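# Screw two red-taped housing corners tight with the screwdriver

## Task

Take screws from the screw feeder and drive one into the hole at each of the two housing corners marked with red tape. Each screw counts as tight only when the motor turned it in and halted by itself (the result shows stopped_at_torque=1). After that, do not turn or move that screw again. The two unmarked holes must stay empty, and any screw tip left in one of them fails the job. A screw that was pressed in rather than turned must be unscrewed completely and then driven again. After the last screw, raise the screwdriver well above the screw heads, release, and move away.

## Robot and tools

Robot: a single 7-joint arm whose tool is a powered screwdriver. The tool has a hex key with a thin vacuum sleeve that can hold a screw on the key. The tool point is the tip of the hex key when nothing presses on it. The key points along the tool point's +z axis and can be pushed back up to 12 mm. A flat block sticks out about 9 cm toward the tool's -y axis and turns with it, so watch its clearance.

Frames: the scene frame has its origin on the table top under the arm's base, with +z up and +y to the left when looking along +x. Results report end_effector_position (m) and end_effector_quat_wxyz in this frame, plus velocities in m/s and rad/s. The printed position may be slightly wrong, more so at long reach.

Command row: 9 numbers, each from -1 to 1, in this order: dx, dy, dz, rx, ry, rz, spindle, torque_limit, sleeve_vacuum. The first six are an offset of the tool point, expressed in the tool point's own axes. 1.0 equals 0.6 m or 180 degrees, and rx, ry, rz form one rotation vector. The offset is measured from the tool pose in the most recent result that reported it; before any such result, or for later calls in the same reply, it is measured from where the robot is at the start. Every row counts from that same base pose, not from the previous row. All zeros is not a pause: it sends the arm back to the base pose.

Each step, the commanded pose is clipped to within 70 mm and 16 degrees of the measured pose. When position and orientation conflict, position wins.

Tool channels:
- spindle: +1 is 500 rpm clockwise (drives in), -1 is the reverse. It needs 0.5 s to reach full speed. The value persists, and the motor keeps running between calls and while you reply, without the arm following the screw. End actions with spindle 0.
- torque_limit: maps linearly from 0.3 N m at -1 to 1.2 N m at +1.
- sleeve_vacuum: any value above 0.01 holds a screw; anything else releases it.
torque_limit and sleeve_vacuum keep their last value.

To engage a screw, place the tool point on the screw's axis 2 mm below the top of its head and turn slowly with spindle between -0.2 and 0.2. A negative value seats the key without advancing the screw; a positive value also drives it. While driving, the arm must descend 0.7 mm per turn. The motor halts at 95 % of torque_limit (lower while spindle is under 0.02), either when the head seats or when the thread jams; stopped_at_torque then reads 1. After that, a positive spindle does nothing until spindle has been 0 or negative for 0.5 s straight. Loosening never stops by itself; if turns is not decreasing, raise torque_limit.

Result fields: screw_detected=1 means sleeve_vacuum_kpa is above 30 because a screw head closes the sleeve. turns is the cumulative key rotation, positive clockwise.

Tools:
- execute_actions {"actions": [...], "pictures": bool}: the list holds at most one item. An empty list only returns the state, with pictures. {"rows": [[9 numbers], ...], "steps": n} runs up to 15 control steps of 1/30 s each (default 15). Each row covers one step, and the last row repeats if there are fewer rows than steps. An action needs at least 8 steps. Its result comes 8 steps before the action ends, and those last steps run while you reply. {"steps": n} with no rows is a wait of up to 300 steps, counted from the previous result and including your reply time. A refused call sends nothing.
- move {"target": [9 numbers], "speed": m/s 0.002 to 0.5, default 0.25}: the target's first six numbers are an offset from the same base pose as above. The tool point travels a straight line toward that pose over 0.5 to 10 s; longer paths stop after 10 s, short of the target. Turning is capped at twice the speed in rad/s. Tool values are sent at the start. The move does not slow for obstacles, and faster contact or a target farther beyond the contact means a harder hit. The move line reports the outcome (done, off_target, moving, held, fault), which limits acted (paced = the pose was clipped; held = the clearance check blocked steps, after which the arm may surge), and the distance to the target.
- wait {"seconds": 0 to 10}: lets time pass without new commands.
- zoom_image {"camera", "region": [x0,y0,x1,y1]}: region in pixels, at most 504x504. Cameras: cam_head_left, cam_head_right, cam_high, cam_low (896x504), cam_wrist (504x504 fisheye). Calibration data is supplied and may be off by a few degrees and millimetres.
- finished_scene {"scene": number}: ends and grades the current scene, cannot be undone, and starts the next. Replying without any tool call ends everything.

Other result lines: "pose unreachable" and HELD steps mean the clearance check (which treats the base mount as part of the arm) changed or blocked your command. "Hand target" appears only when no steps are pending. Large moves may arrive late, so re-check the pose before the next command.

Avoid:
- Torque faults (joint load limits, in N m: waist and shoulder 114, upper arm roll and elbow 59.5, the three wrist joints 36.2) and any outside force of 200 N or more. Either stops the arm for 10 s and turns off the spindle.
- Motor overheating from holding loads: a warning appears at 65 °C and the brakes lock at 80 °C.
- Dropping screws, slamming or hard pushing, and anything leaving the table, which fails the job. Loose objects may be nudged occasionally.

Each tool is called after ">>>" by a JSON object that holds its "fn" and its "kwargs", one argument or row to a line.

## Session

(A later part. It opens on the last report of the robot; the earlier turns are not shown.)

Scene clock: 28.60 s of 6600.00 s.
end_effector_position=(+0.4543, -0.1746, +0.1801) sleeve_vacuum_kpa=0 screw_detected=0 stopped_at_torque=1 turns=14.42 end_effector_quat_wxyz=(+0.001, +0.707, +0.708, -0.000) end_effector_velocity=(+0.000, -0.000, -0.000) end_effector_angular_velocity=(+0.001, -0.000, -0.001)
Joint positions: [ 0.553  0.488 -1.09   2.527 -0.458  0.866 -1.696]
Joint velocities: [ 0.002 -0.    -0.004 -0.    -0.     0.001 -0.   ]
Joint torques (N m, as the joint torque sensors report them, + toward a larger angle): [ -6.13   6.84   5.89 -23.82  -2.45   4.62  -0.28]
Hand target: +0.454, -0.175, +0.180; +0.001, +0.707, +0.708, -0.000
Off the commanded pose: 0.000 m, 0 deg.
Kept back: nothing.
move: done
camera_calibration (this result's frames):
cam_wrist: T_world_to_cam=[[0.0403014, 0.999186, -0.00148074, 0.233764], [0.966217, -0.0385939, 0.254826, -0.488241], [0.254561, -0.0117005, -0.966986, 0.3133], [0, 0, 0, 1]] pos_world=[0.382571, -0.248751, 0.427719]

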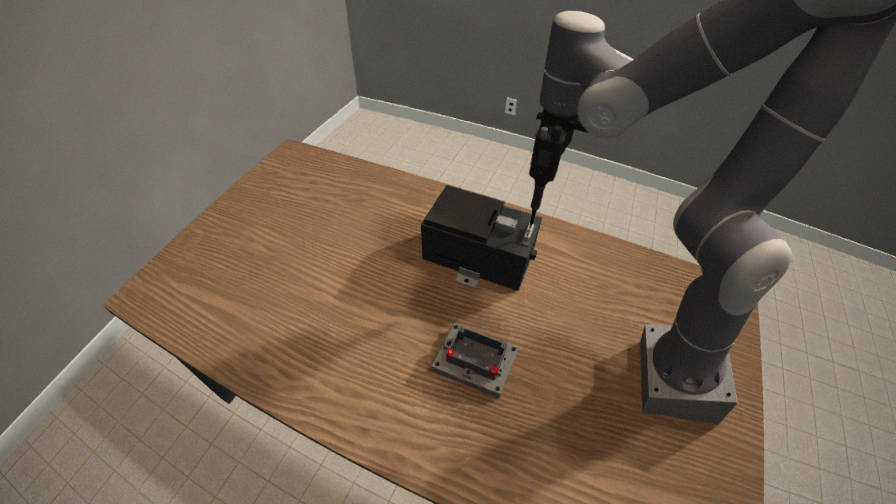

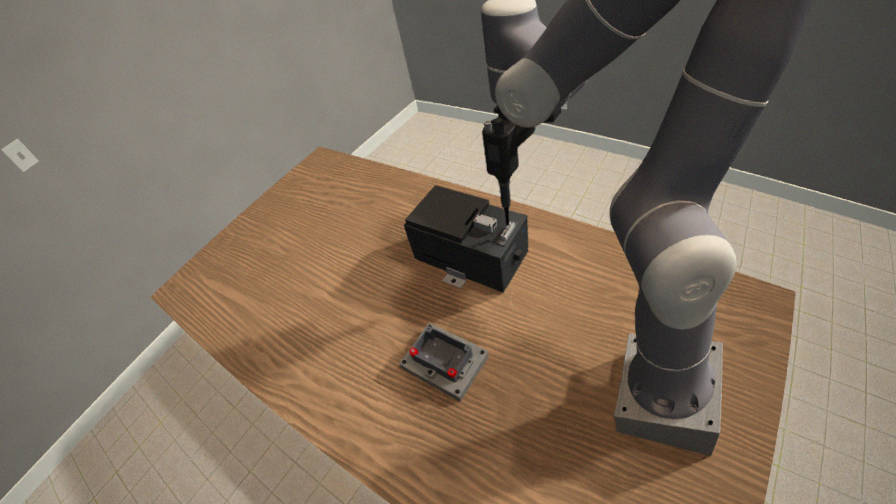

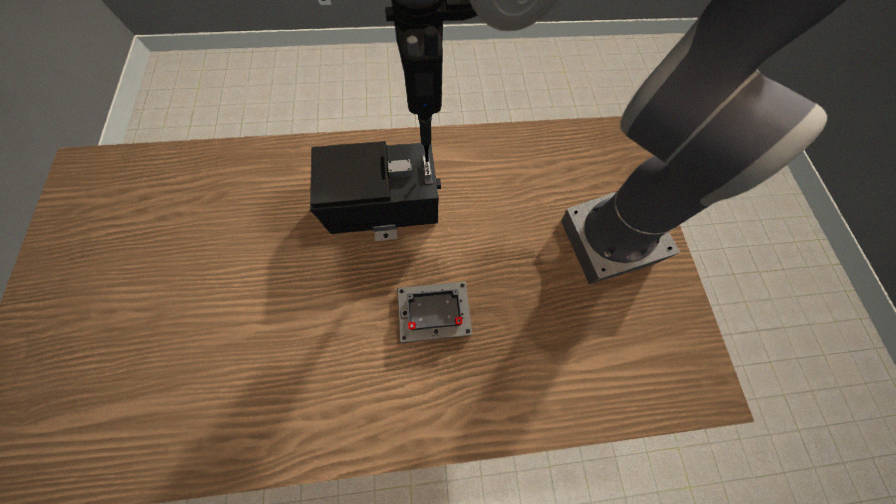

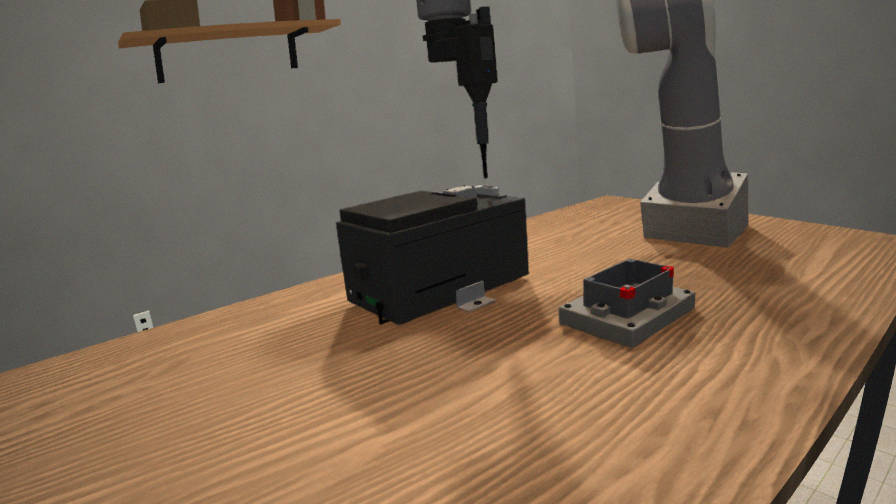

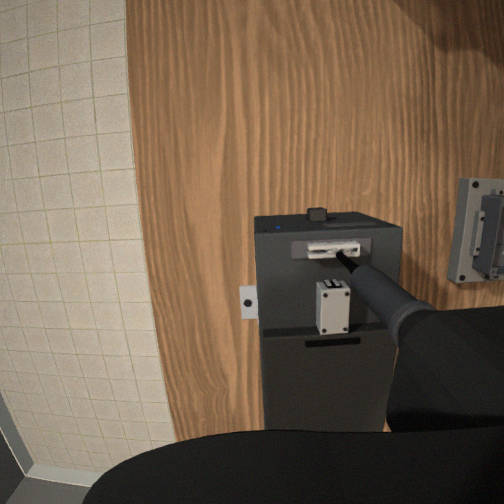

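Screw at about (214,222): aligned.

>>> {"fn": "move", "kwargs": {
  "target": [0,0,0.0152,0,0,0,-0.15,0,0],
  "speed": 0.03
}}

>>> {"fn": "move", "kwargs": {
  "target": [0,0,0.010,0,0,0,-0.15,0,0],
  "speed": 0.005
}}

>>> {"fn": "execute_actions", "kwargs": {
  "actions": [
    {"rows":[[0,0,0,0,0,0,-0.15,0,1],[0,0,0,0,0,0,-0.15,0,1],[0,0,0,0,0,0,-0.15,0,1],[0,0,0,0,0,0,-0.15,0,1],[0,0,0,0,0,0,-0.15,0,1],[0,0,0,0,0,0,-0.15,0,1],[0,0,0,0,0,0,0,0,1]],"steps":15}
  ]
}}

Scene clock: 29.70 s of 6600.00 s.
end_effector_position=(+0.4543, -0.1746, +0.1710) sleeve_vacuum_kpa=0 screw_detected=0 stopped_at_torque=1 turns=13.58 end_effector_quat_wxyz=(+0.001, +0.707, +0.708, -0.000) end_effector_velocity=(-0.000, -0.000, -0.000) end_effector_angular_velocity=(+0.001, -0.000, -0.001)
Joint positions: [ 0.578  0.467 -1.127  2.537 -0.456  0.902 -1.704]
Joint velocities: [ 0.001  0.    -0.002  0.     0.     0.001 -0.   ]
Joint torques (N m, as the joint torque sensors report them, + toward a larger angle): [ -7.2    6.69   4.64 -22.47  -2.51   4.8   -0.26]
Hand target: +0.454, -0.175, +0.171; +0.001, +0.707, +0.708, -0.000
Off the commanded pose: 0.000 m, 0 deg.
Kept back: nothing.
move: done
camera_calibration (this result's frames):
cam_wrist: T_world_to_cam=[[0.0402283, 0.999189, -0.00164121, 0.233873], [0.966218, -0.0384823, 0.254837, -0.485978], [0.254567, -0.0118374, -0.966983, 0.304499], [0, 0, 0, 1]] pos_world=[0.382637, -0.248781, 0.418674]

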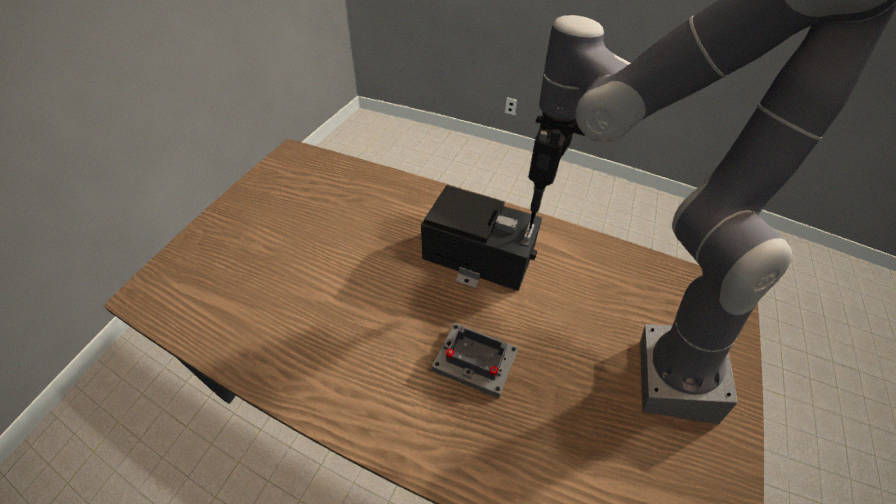

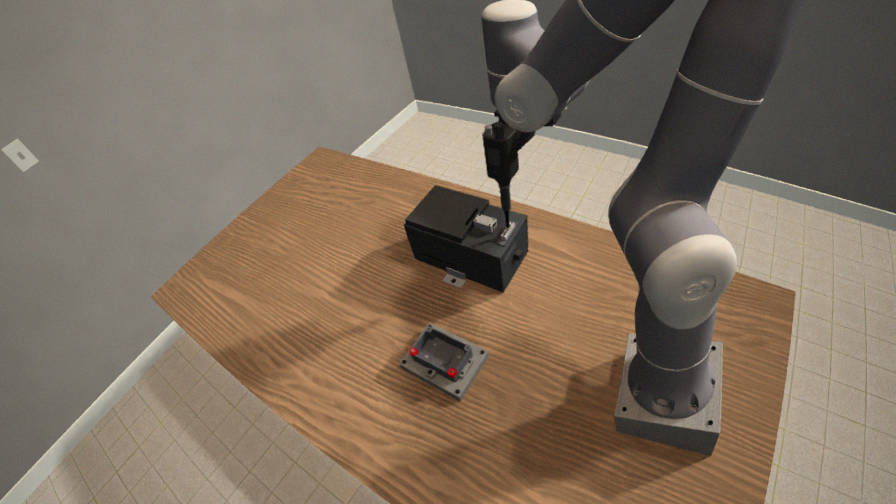

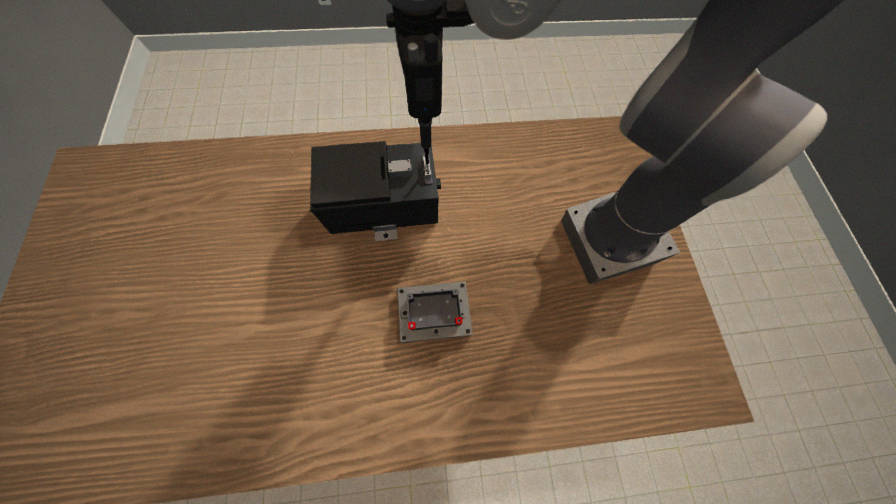

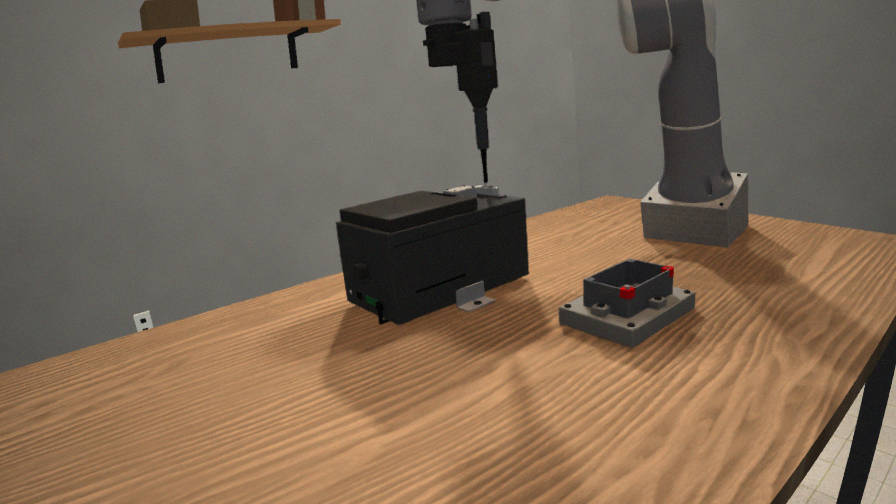

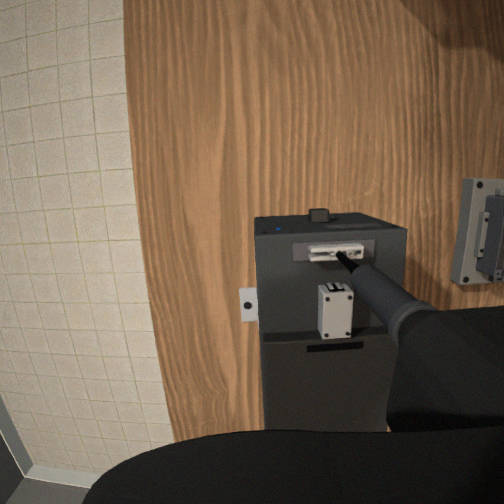

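Scene clock: 31.37 s of 6600.00 s.
end_effector_position=(+0.4550, -0.1749, +0.1653) sleeve_vacuum_kpa=0 screw_detected=0 stopped_at_torque=1 turns=11.49 end_effector_quat_wxyz=(+0.001, +0.707, +0.708, +0.000) end_effector_velocity=(-0.000, -0.001, -0.000) end_effector_angular_velocity=(+0.000, +0.001, -0.002)
Joint positions: [ 0.597  0.453 -1.155  2.543 -0.456  0.927 -1.709]
Joint velocities: [-0.    -0.    -0.002 -0.     0.     0.     0.   ]
Joint torques (N m, as the joint torque sensors report them, + toward a larger angle): [ -6.63   5.17   4.19 -19.41  -2.45   3.38  -0.15]
Hand target: +0.454, -0.175, +0.165; +0.001, +0.707, +0.708, -0.000
Off the commanded pose: 0.001 m, 0 deg.
Kept back: nothing.
move: done
camera_calibration (this result's frames):
cam_wrist: T_world_to_cam=[[0.0402727, 0.999187, -0.00195851, 0.234122], [0.965885, -0.0384284, 0.256104, -0.485253], [0.25582, -0.0122057, -0.966647, 0.298152], [0, 0, 0, 1]] pos_world=[0.382996, -0.24894, 0.412942]

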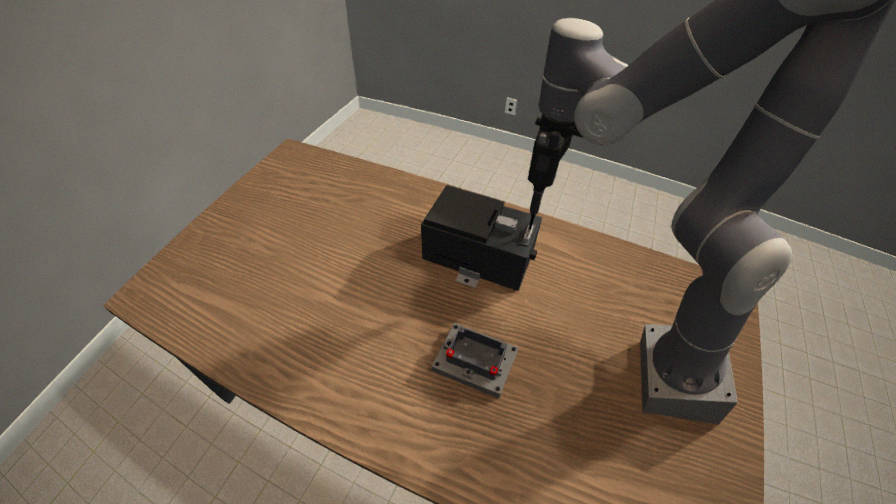

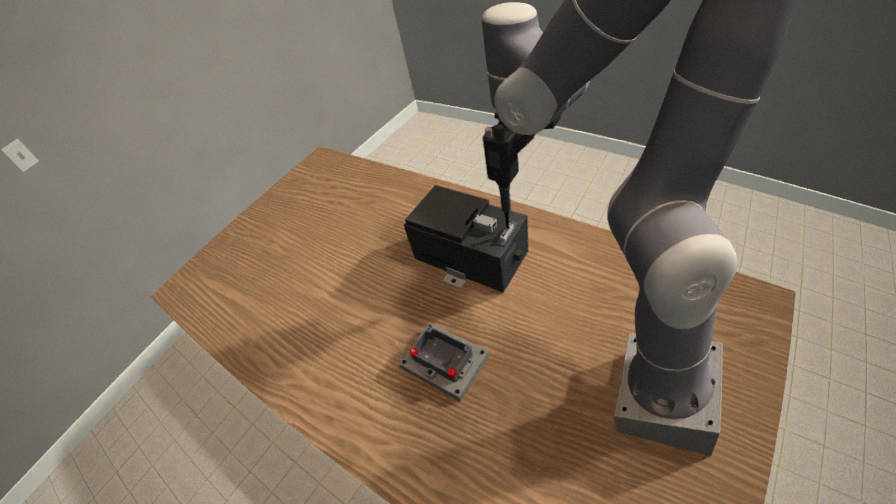

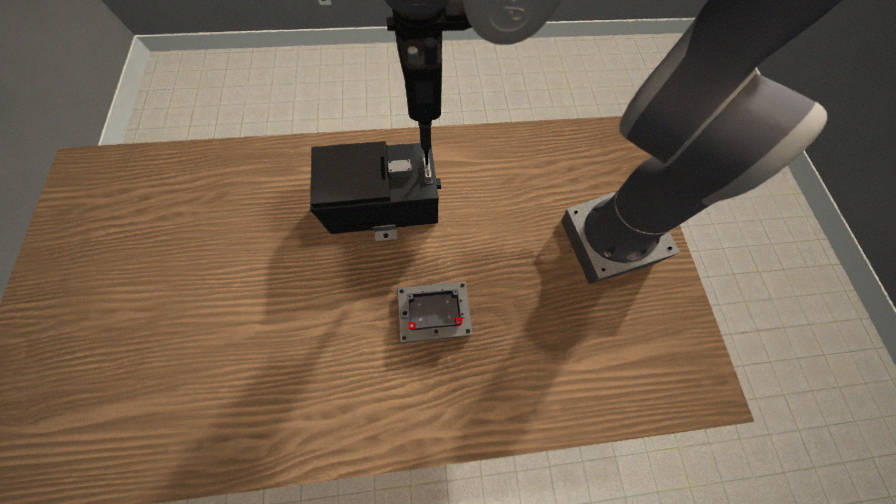

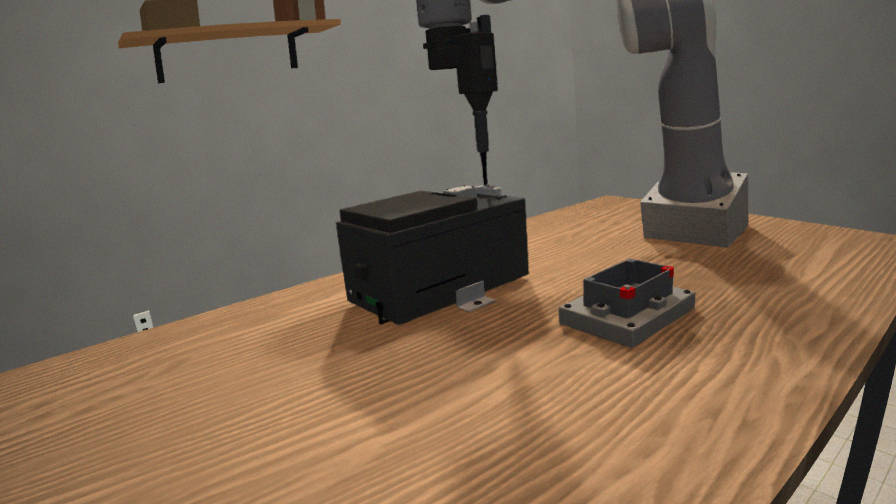

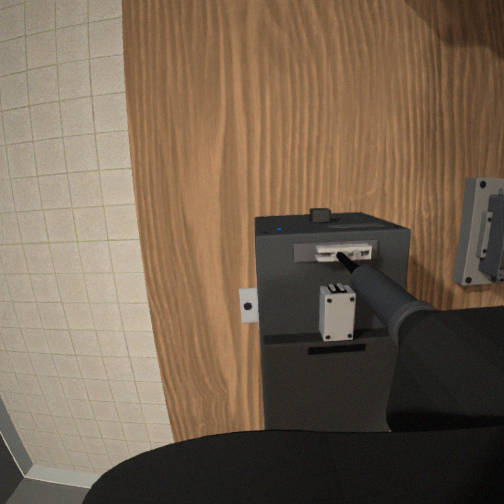

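Scene clock: 31.60 s of 6600.00 s.
end_effector_position=(+0.4549, -0.1748, +0.1653) sleeve_vacuum_kpa=14 screw_detected=0 stopped_at_torque=1 turns=11.24 end_effector_quat_wxyz=(+0.001, +0.707, +0.708, -0.000) end_effector_velocity=(-0.000, -0.000, -0.000) end_effector_angular_velocity=(+0.000, +0.000, -0.000)
Joint positions: [ 0.597  0.453 -1.155  2.543 -0.456  0.927 -1.709]
Joint velocities: [ 0.    -0.    -0.    -0.     0.    -0.001  0.   ]
Joint torques (N m, as the joint torque sensors report them, + toward a larger angle): [ -7.69   7.38   6.61 -23.49  -2.78   4.78   0.  ]
Steps of this call (steps 1 to 7: the first 7 steps of this action). Readings (end_effector_position | what the end effector reports):
1: (+0.4549, -0.1748, +0.1653) | sleeve_vacuum_kpa=14 screw_detected=0 stopped_at_torque=1 turns=11.45
2: (+0.4548, -0.1748, +0.1652) | sleeve_vacuum_kpa=14 screw_detected=0 stopped_at_torque=1 turns=11.41
4: (+0.4549, -0.1748, +0.1653) | sleeve_vacuum_kpa=14 screw_detected=0 stopped_at_torque=1 turns=11.33
7: the state above

>>> {"fn": "move", "kwargs": {
  "target": [0,-0.001,-0.0245,0,0,0,0,0,0],
  "speed": 0.03
}}

>>> {"fn": "zoom_image", "kwargs": {
  "camera": "cam_wrist",
  "region": [310,225,370,285]
}}

Scene clock: 32.63 s of 6600.00 s.
end_effector_position=(+0.4542, -0.1748, +0.1799) sleeve_vacuum_kpa=0 screw_detected=0 stopped_at_torque=1 turns=11.24 end_effector_quat_wxyz=(+0.001, +0.707, +0.708, -0.000) end_effector_velocity=(+0.000, +0.000, +0.000) end_effector_angular_velocity=(-0.001, -0.001, +0.002)
Joint positions: [ 0.553  0.49  -1.091  2.529 -0.461  0.868 -1.695]
Joint velocities: [-0.001  0.     0.002 -0.     0.    -0.    -0.001]
Joint torques (N m, as the joint torque sensors report them, + toward a larger angle): [ -8.04   7.65   7.49 -24.57  -3.24   4.32   0.27]
Hand target: +0.454, -0.175, +0.180; +0.001, +0.707, +0.708, -0.000
Off your previous action's commanded pose: 0.000 m, 0 deg at its last step (step 8 of this call).
Off the commanded pose: 0.000 m, 0 deg.
Kept back: nothing.
move: done
camera_calibration (this result's frames):
cam_wrist: T_world_to_cam=[[0.0403246, 0.999185, -0.00178904, 0.234016], [0.965946, -0.0385251, 0.255858, -0.488202], [0.255581, -0.0120455, -0.966713, 0.312608], [0, 0, 0, 1]] pos_world=[0.382244, -0.248868, 0.427531]

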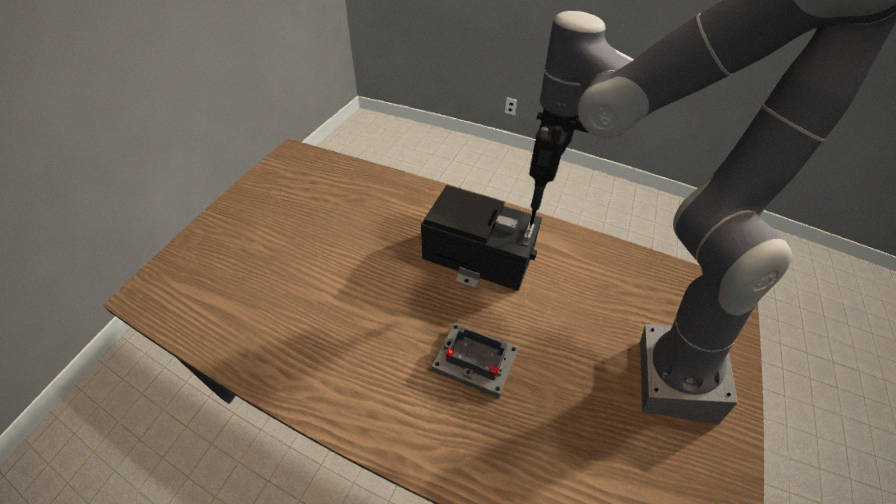

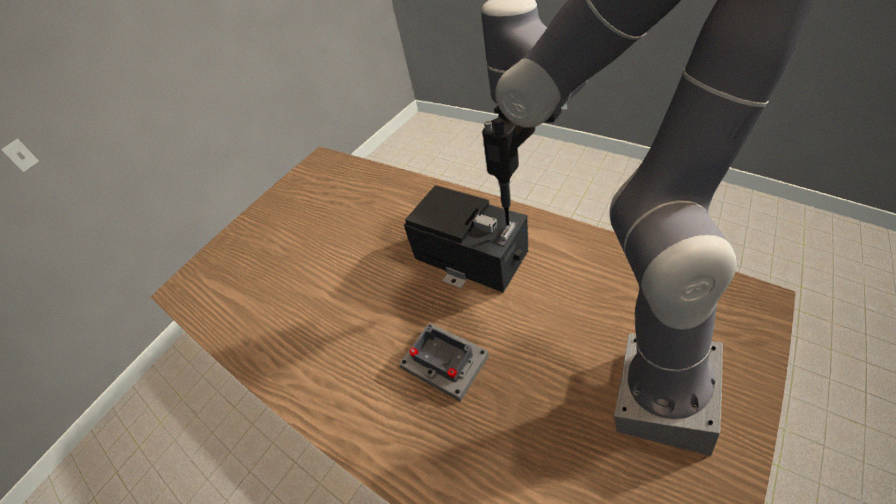

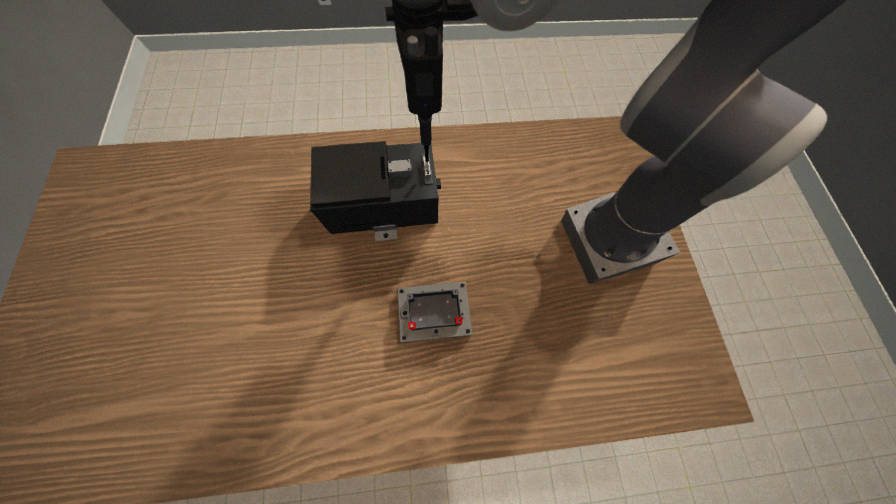

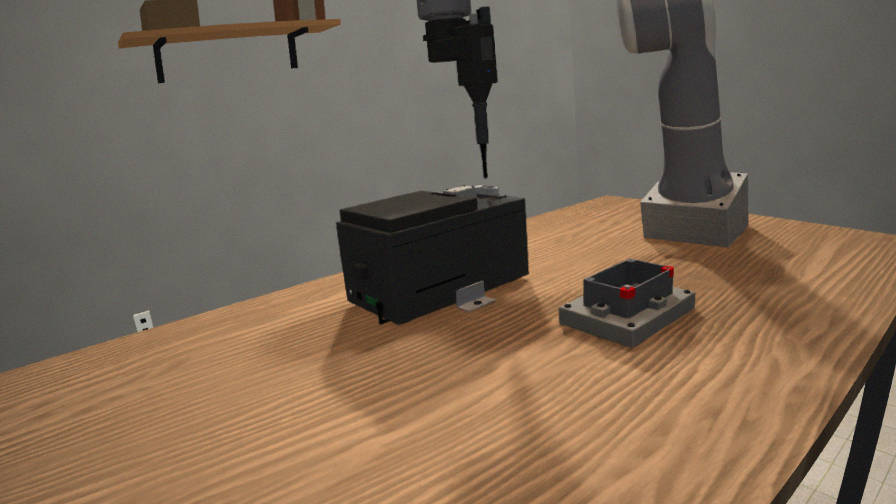

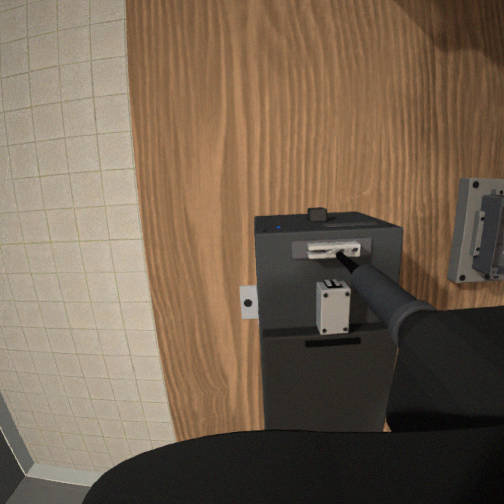

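Region (310, 225, 370, 285) of cam_wrist's 504x504 image, scaled by 8.400, with more detail than that image has.

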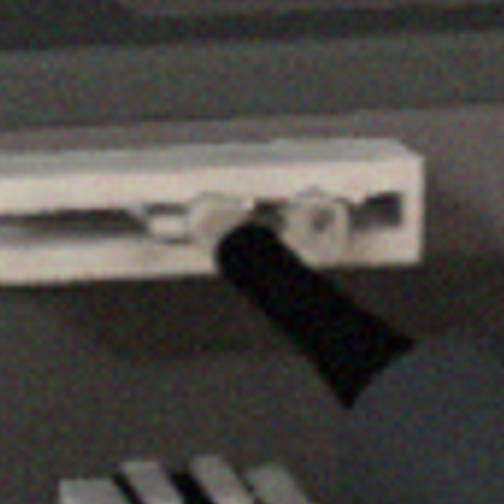

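>>> {"fn": "move", "kwargs": {
  "target": [0.0192,-0.0005,0,0,0,0,0,0,0],
  "speed": 0.03
}}

>>> {"fn": "zoom_image", "kwargs": {
  "camera": "cam_wrist",
  "region": [310,225,370,285]
}}

>>> {"fn": "zoom_image", "kwargs": {
  "camera": "cam_head_right",
  "region": [480,205,530,255]
}}

Scene clock: 33.63 s of 6600.00 s.
end_effector_position=(+0.4539, -0.1633, +0.1799) sleeve_vacuum_kpa=0 screw_detected=0 stopped_at_torque=1 turns=11.24 end_effector_quat_wxyz=(+0.001, +0.707, +0.708, +0.000) end_effector_velocity=(+0.000, +0.000, +0.000) end_effector_angular_velocity=(-0.001, -0.001, +0.001)
Joint positions: [ 0.541  0.494 -1.055  2.544 -0.461  0.869 -1.667]
Joint velocities: [-0.001 -0.     0.002  0.     0.     0.001  0.   ]
Joint torques (N m, as the joint torque sensors report them, + toward a larger angle): [ -8.01   8.     7.24 -23.34  -3.38   4.67   0.29]
Hand target: +0.454, -0.163, +0.180; +0.001, +0.707, +0.708, -0.000
Off the commanded pose: 0.000 m, 0 deg.
Kept back: nothing.
move: done
camera_calibration (this result's frames):
cam_wrist: T_world_to_cam=[[0.0404287, 0.999181, -0.00165732, 0.222498], [0.965971, -0.0386607, 0.255746, -0.487429], [0.255472, -0.0119404, -0.966743, 0.312885], [0, 0, 0, 1]] pos_world=[0.381913, -0.237424, 0.427506]

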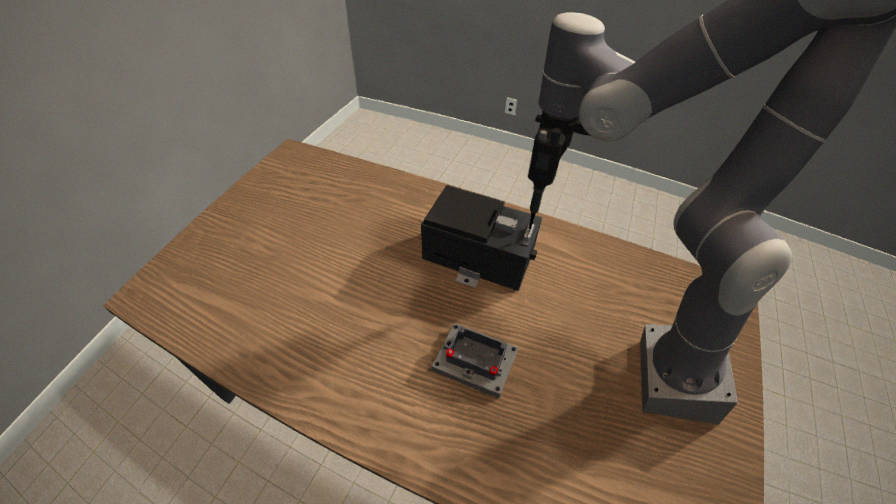

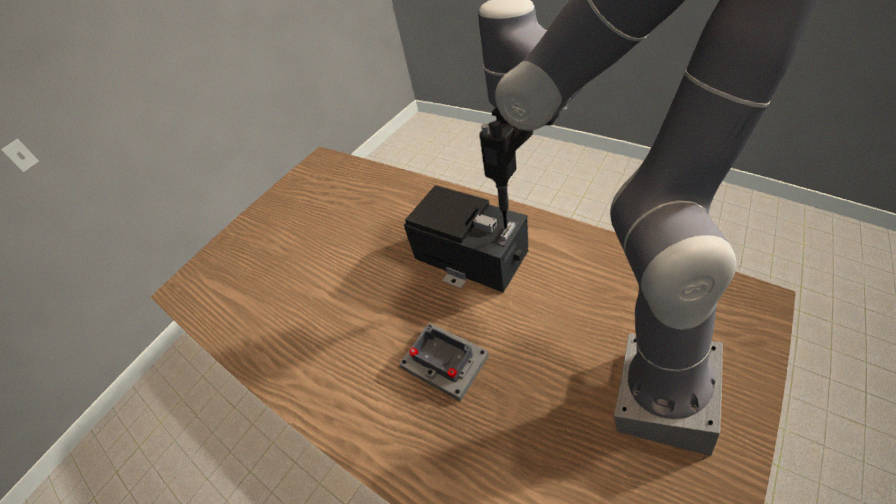

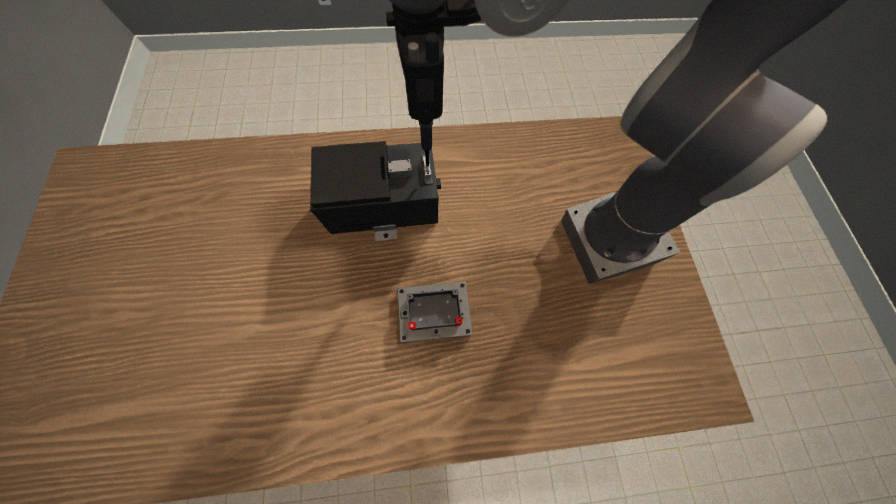

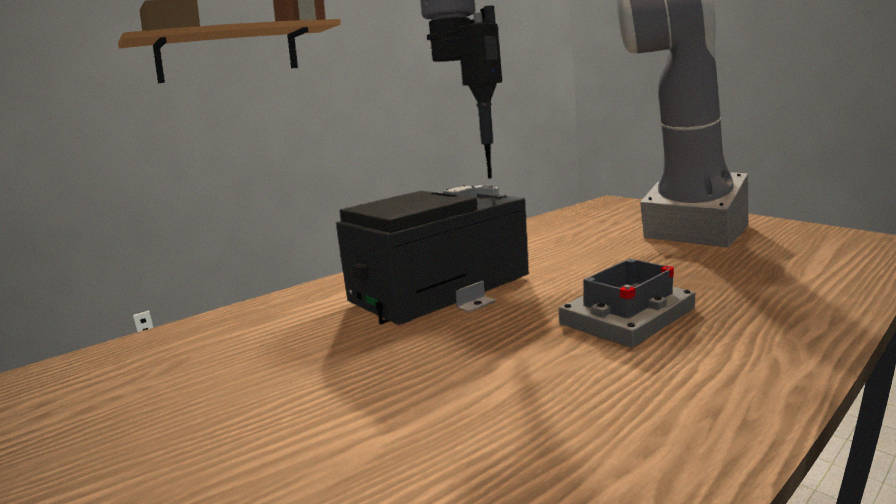

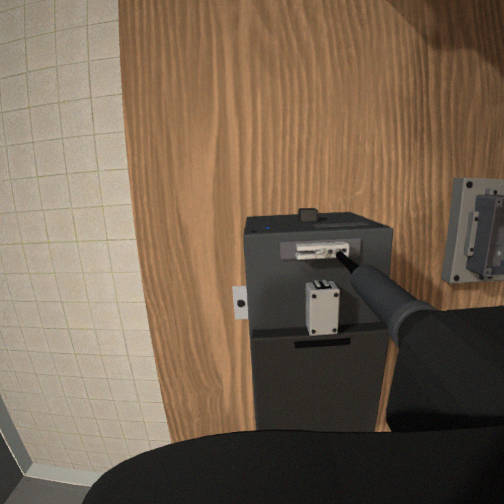

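Region (310, 225, 370, 285) of cam_wrist's 504x504 image, scaled by 8.400, with more detail than that image has.

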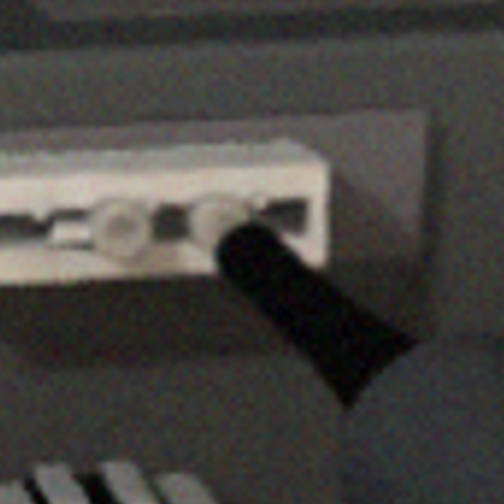

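Region (480, 205, 530, 255) of cam_head_right's 896x504 image, scaled by 10.080, with more detail than that image has.

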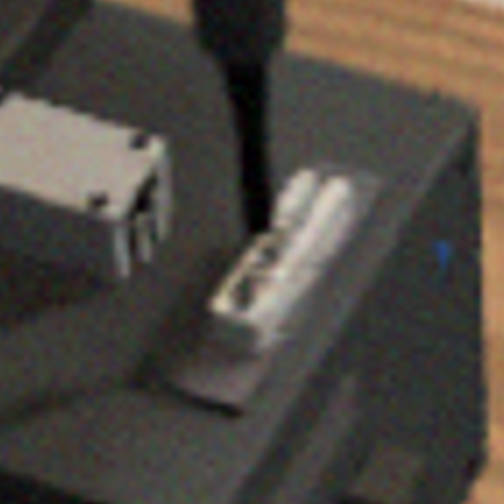

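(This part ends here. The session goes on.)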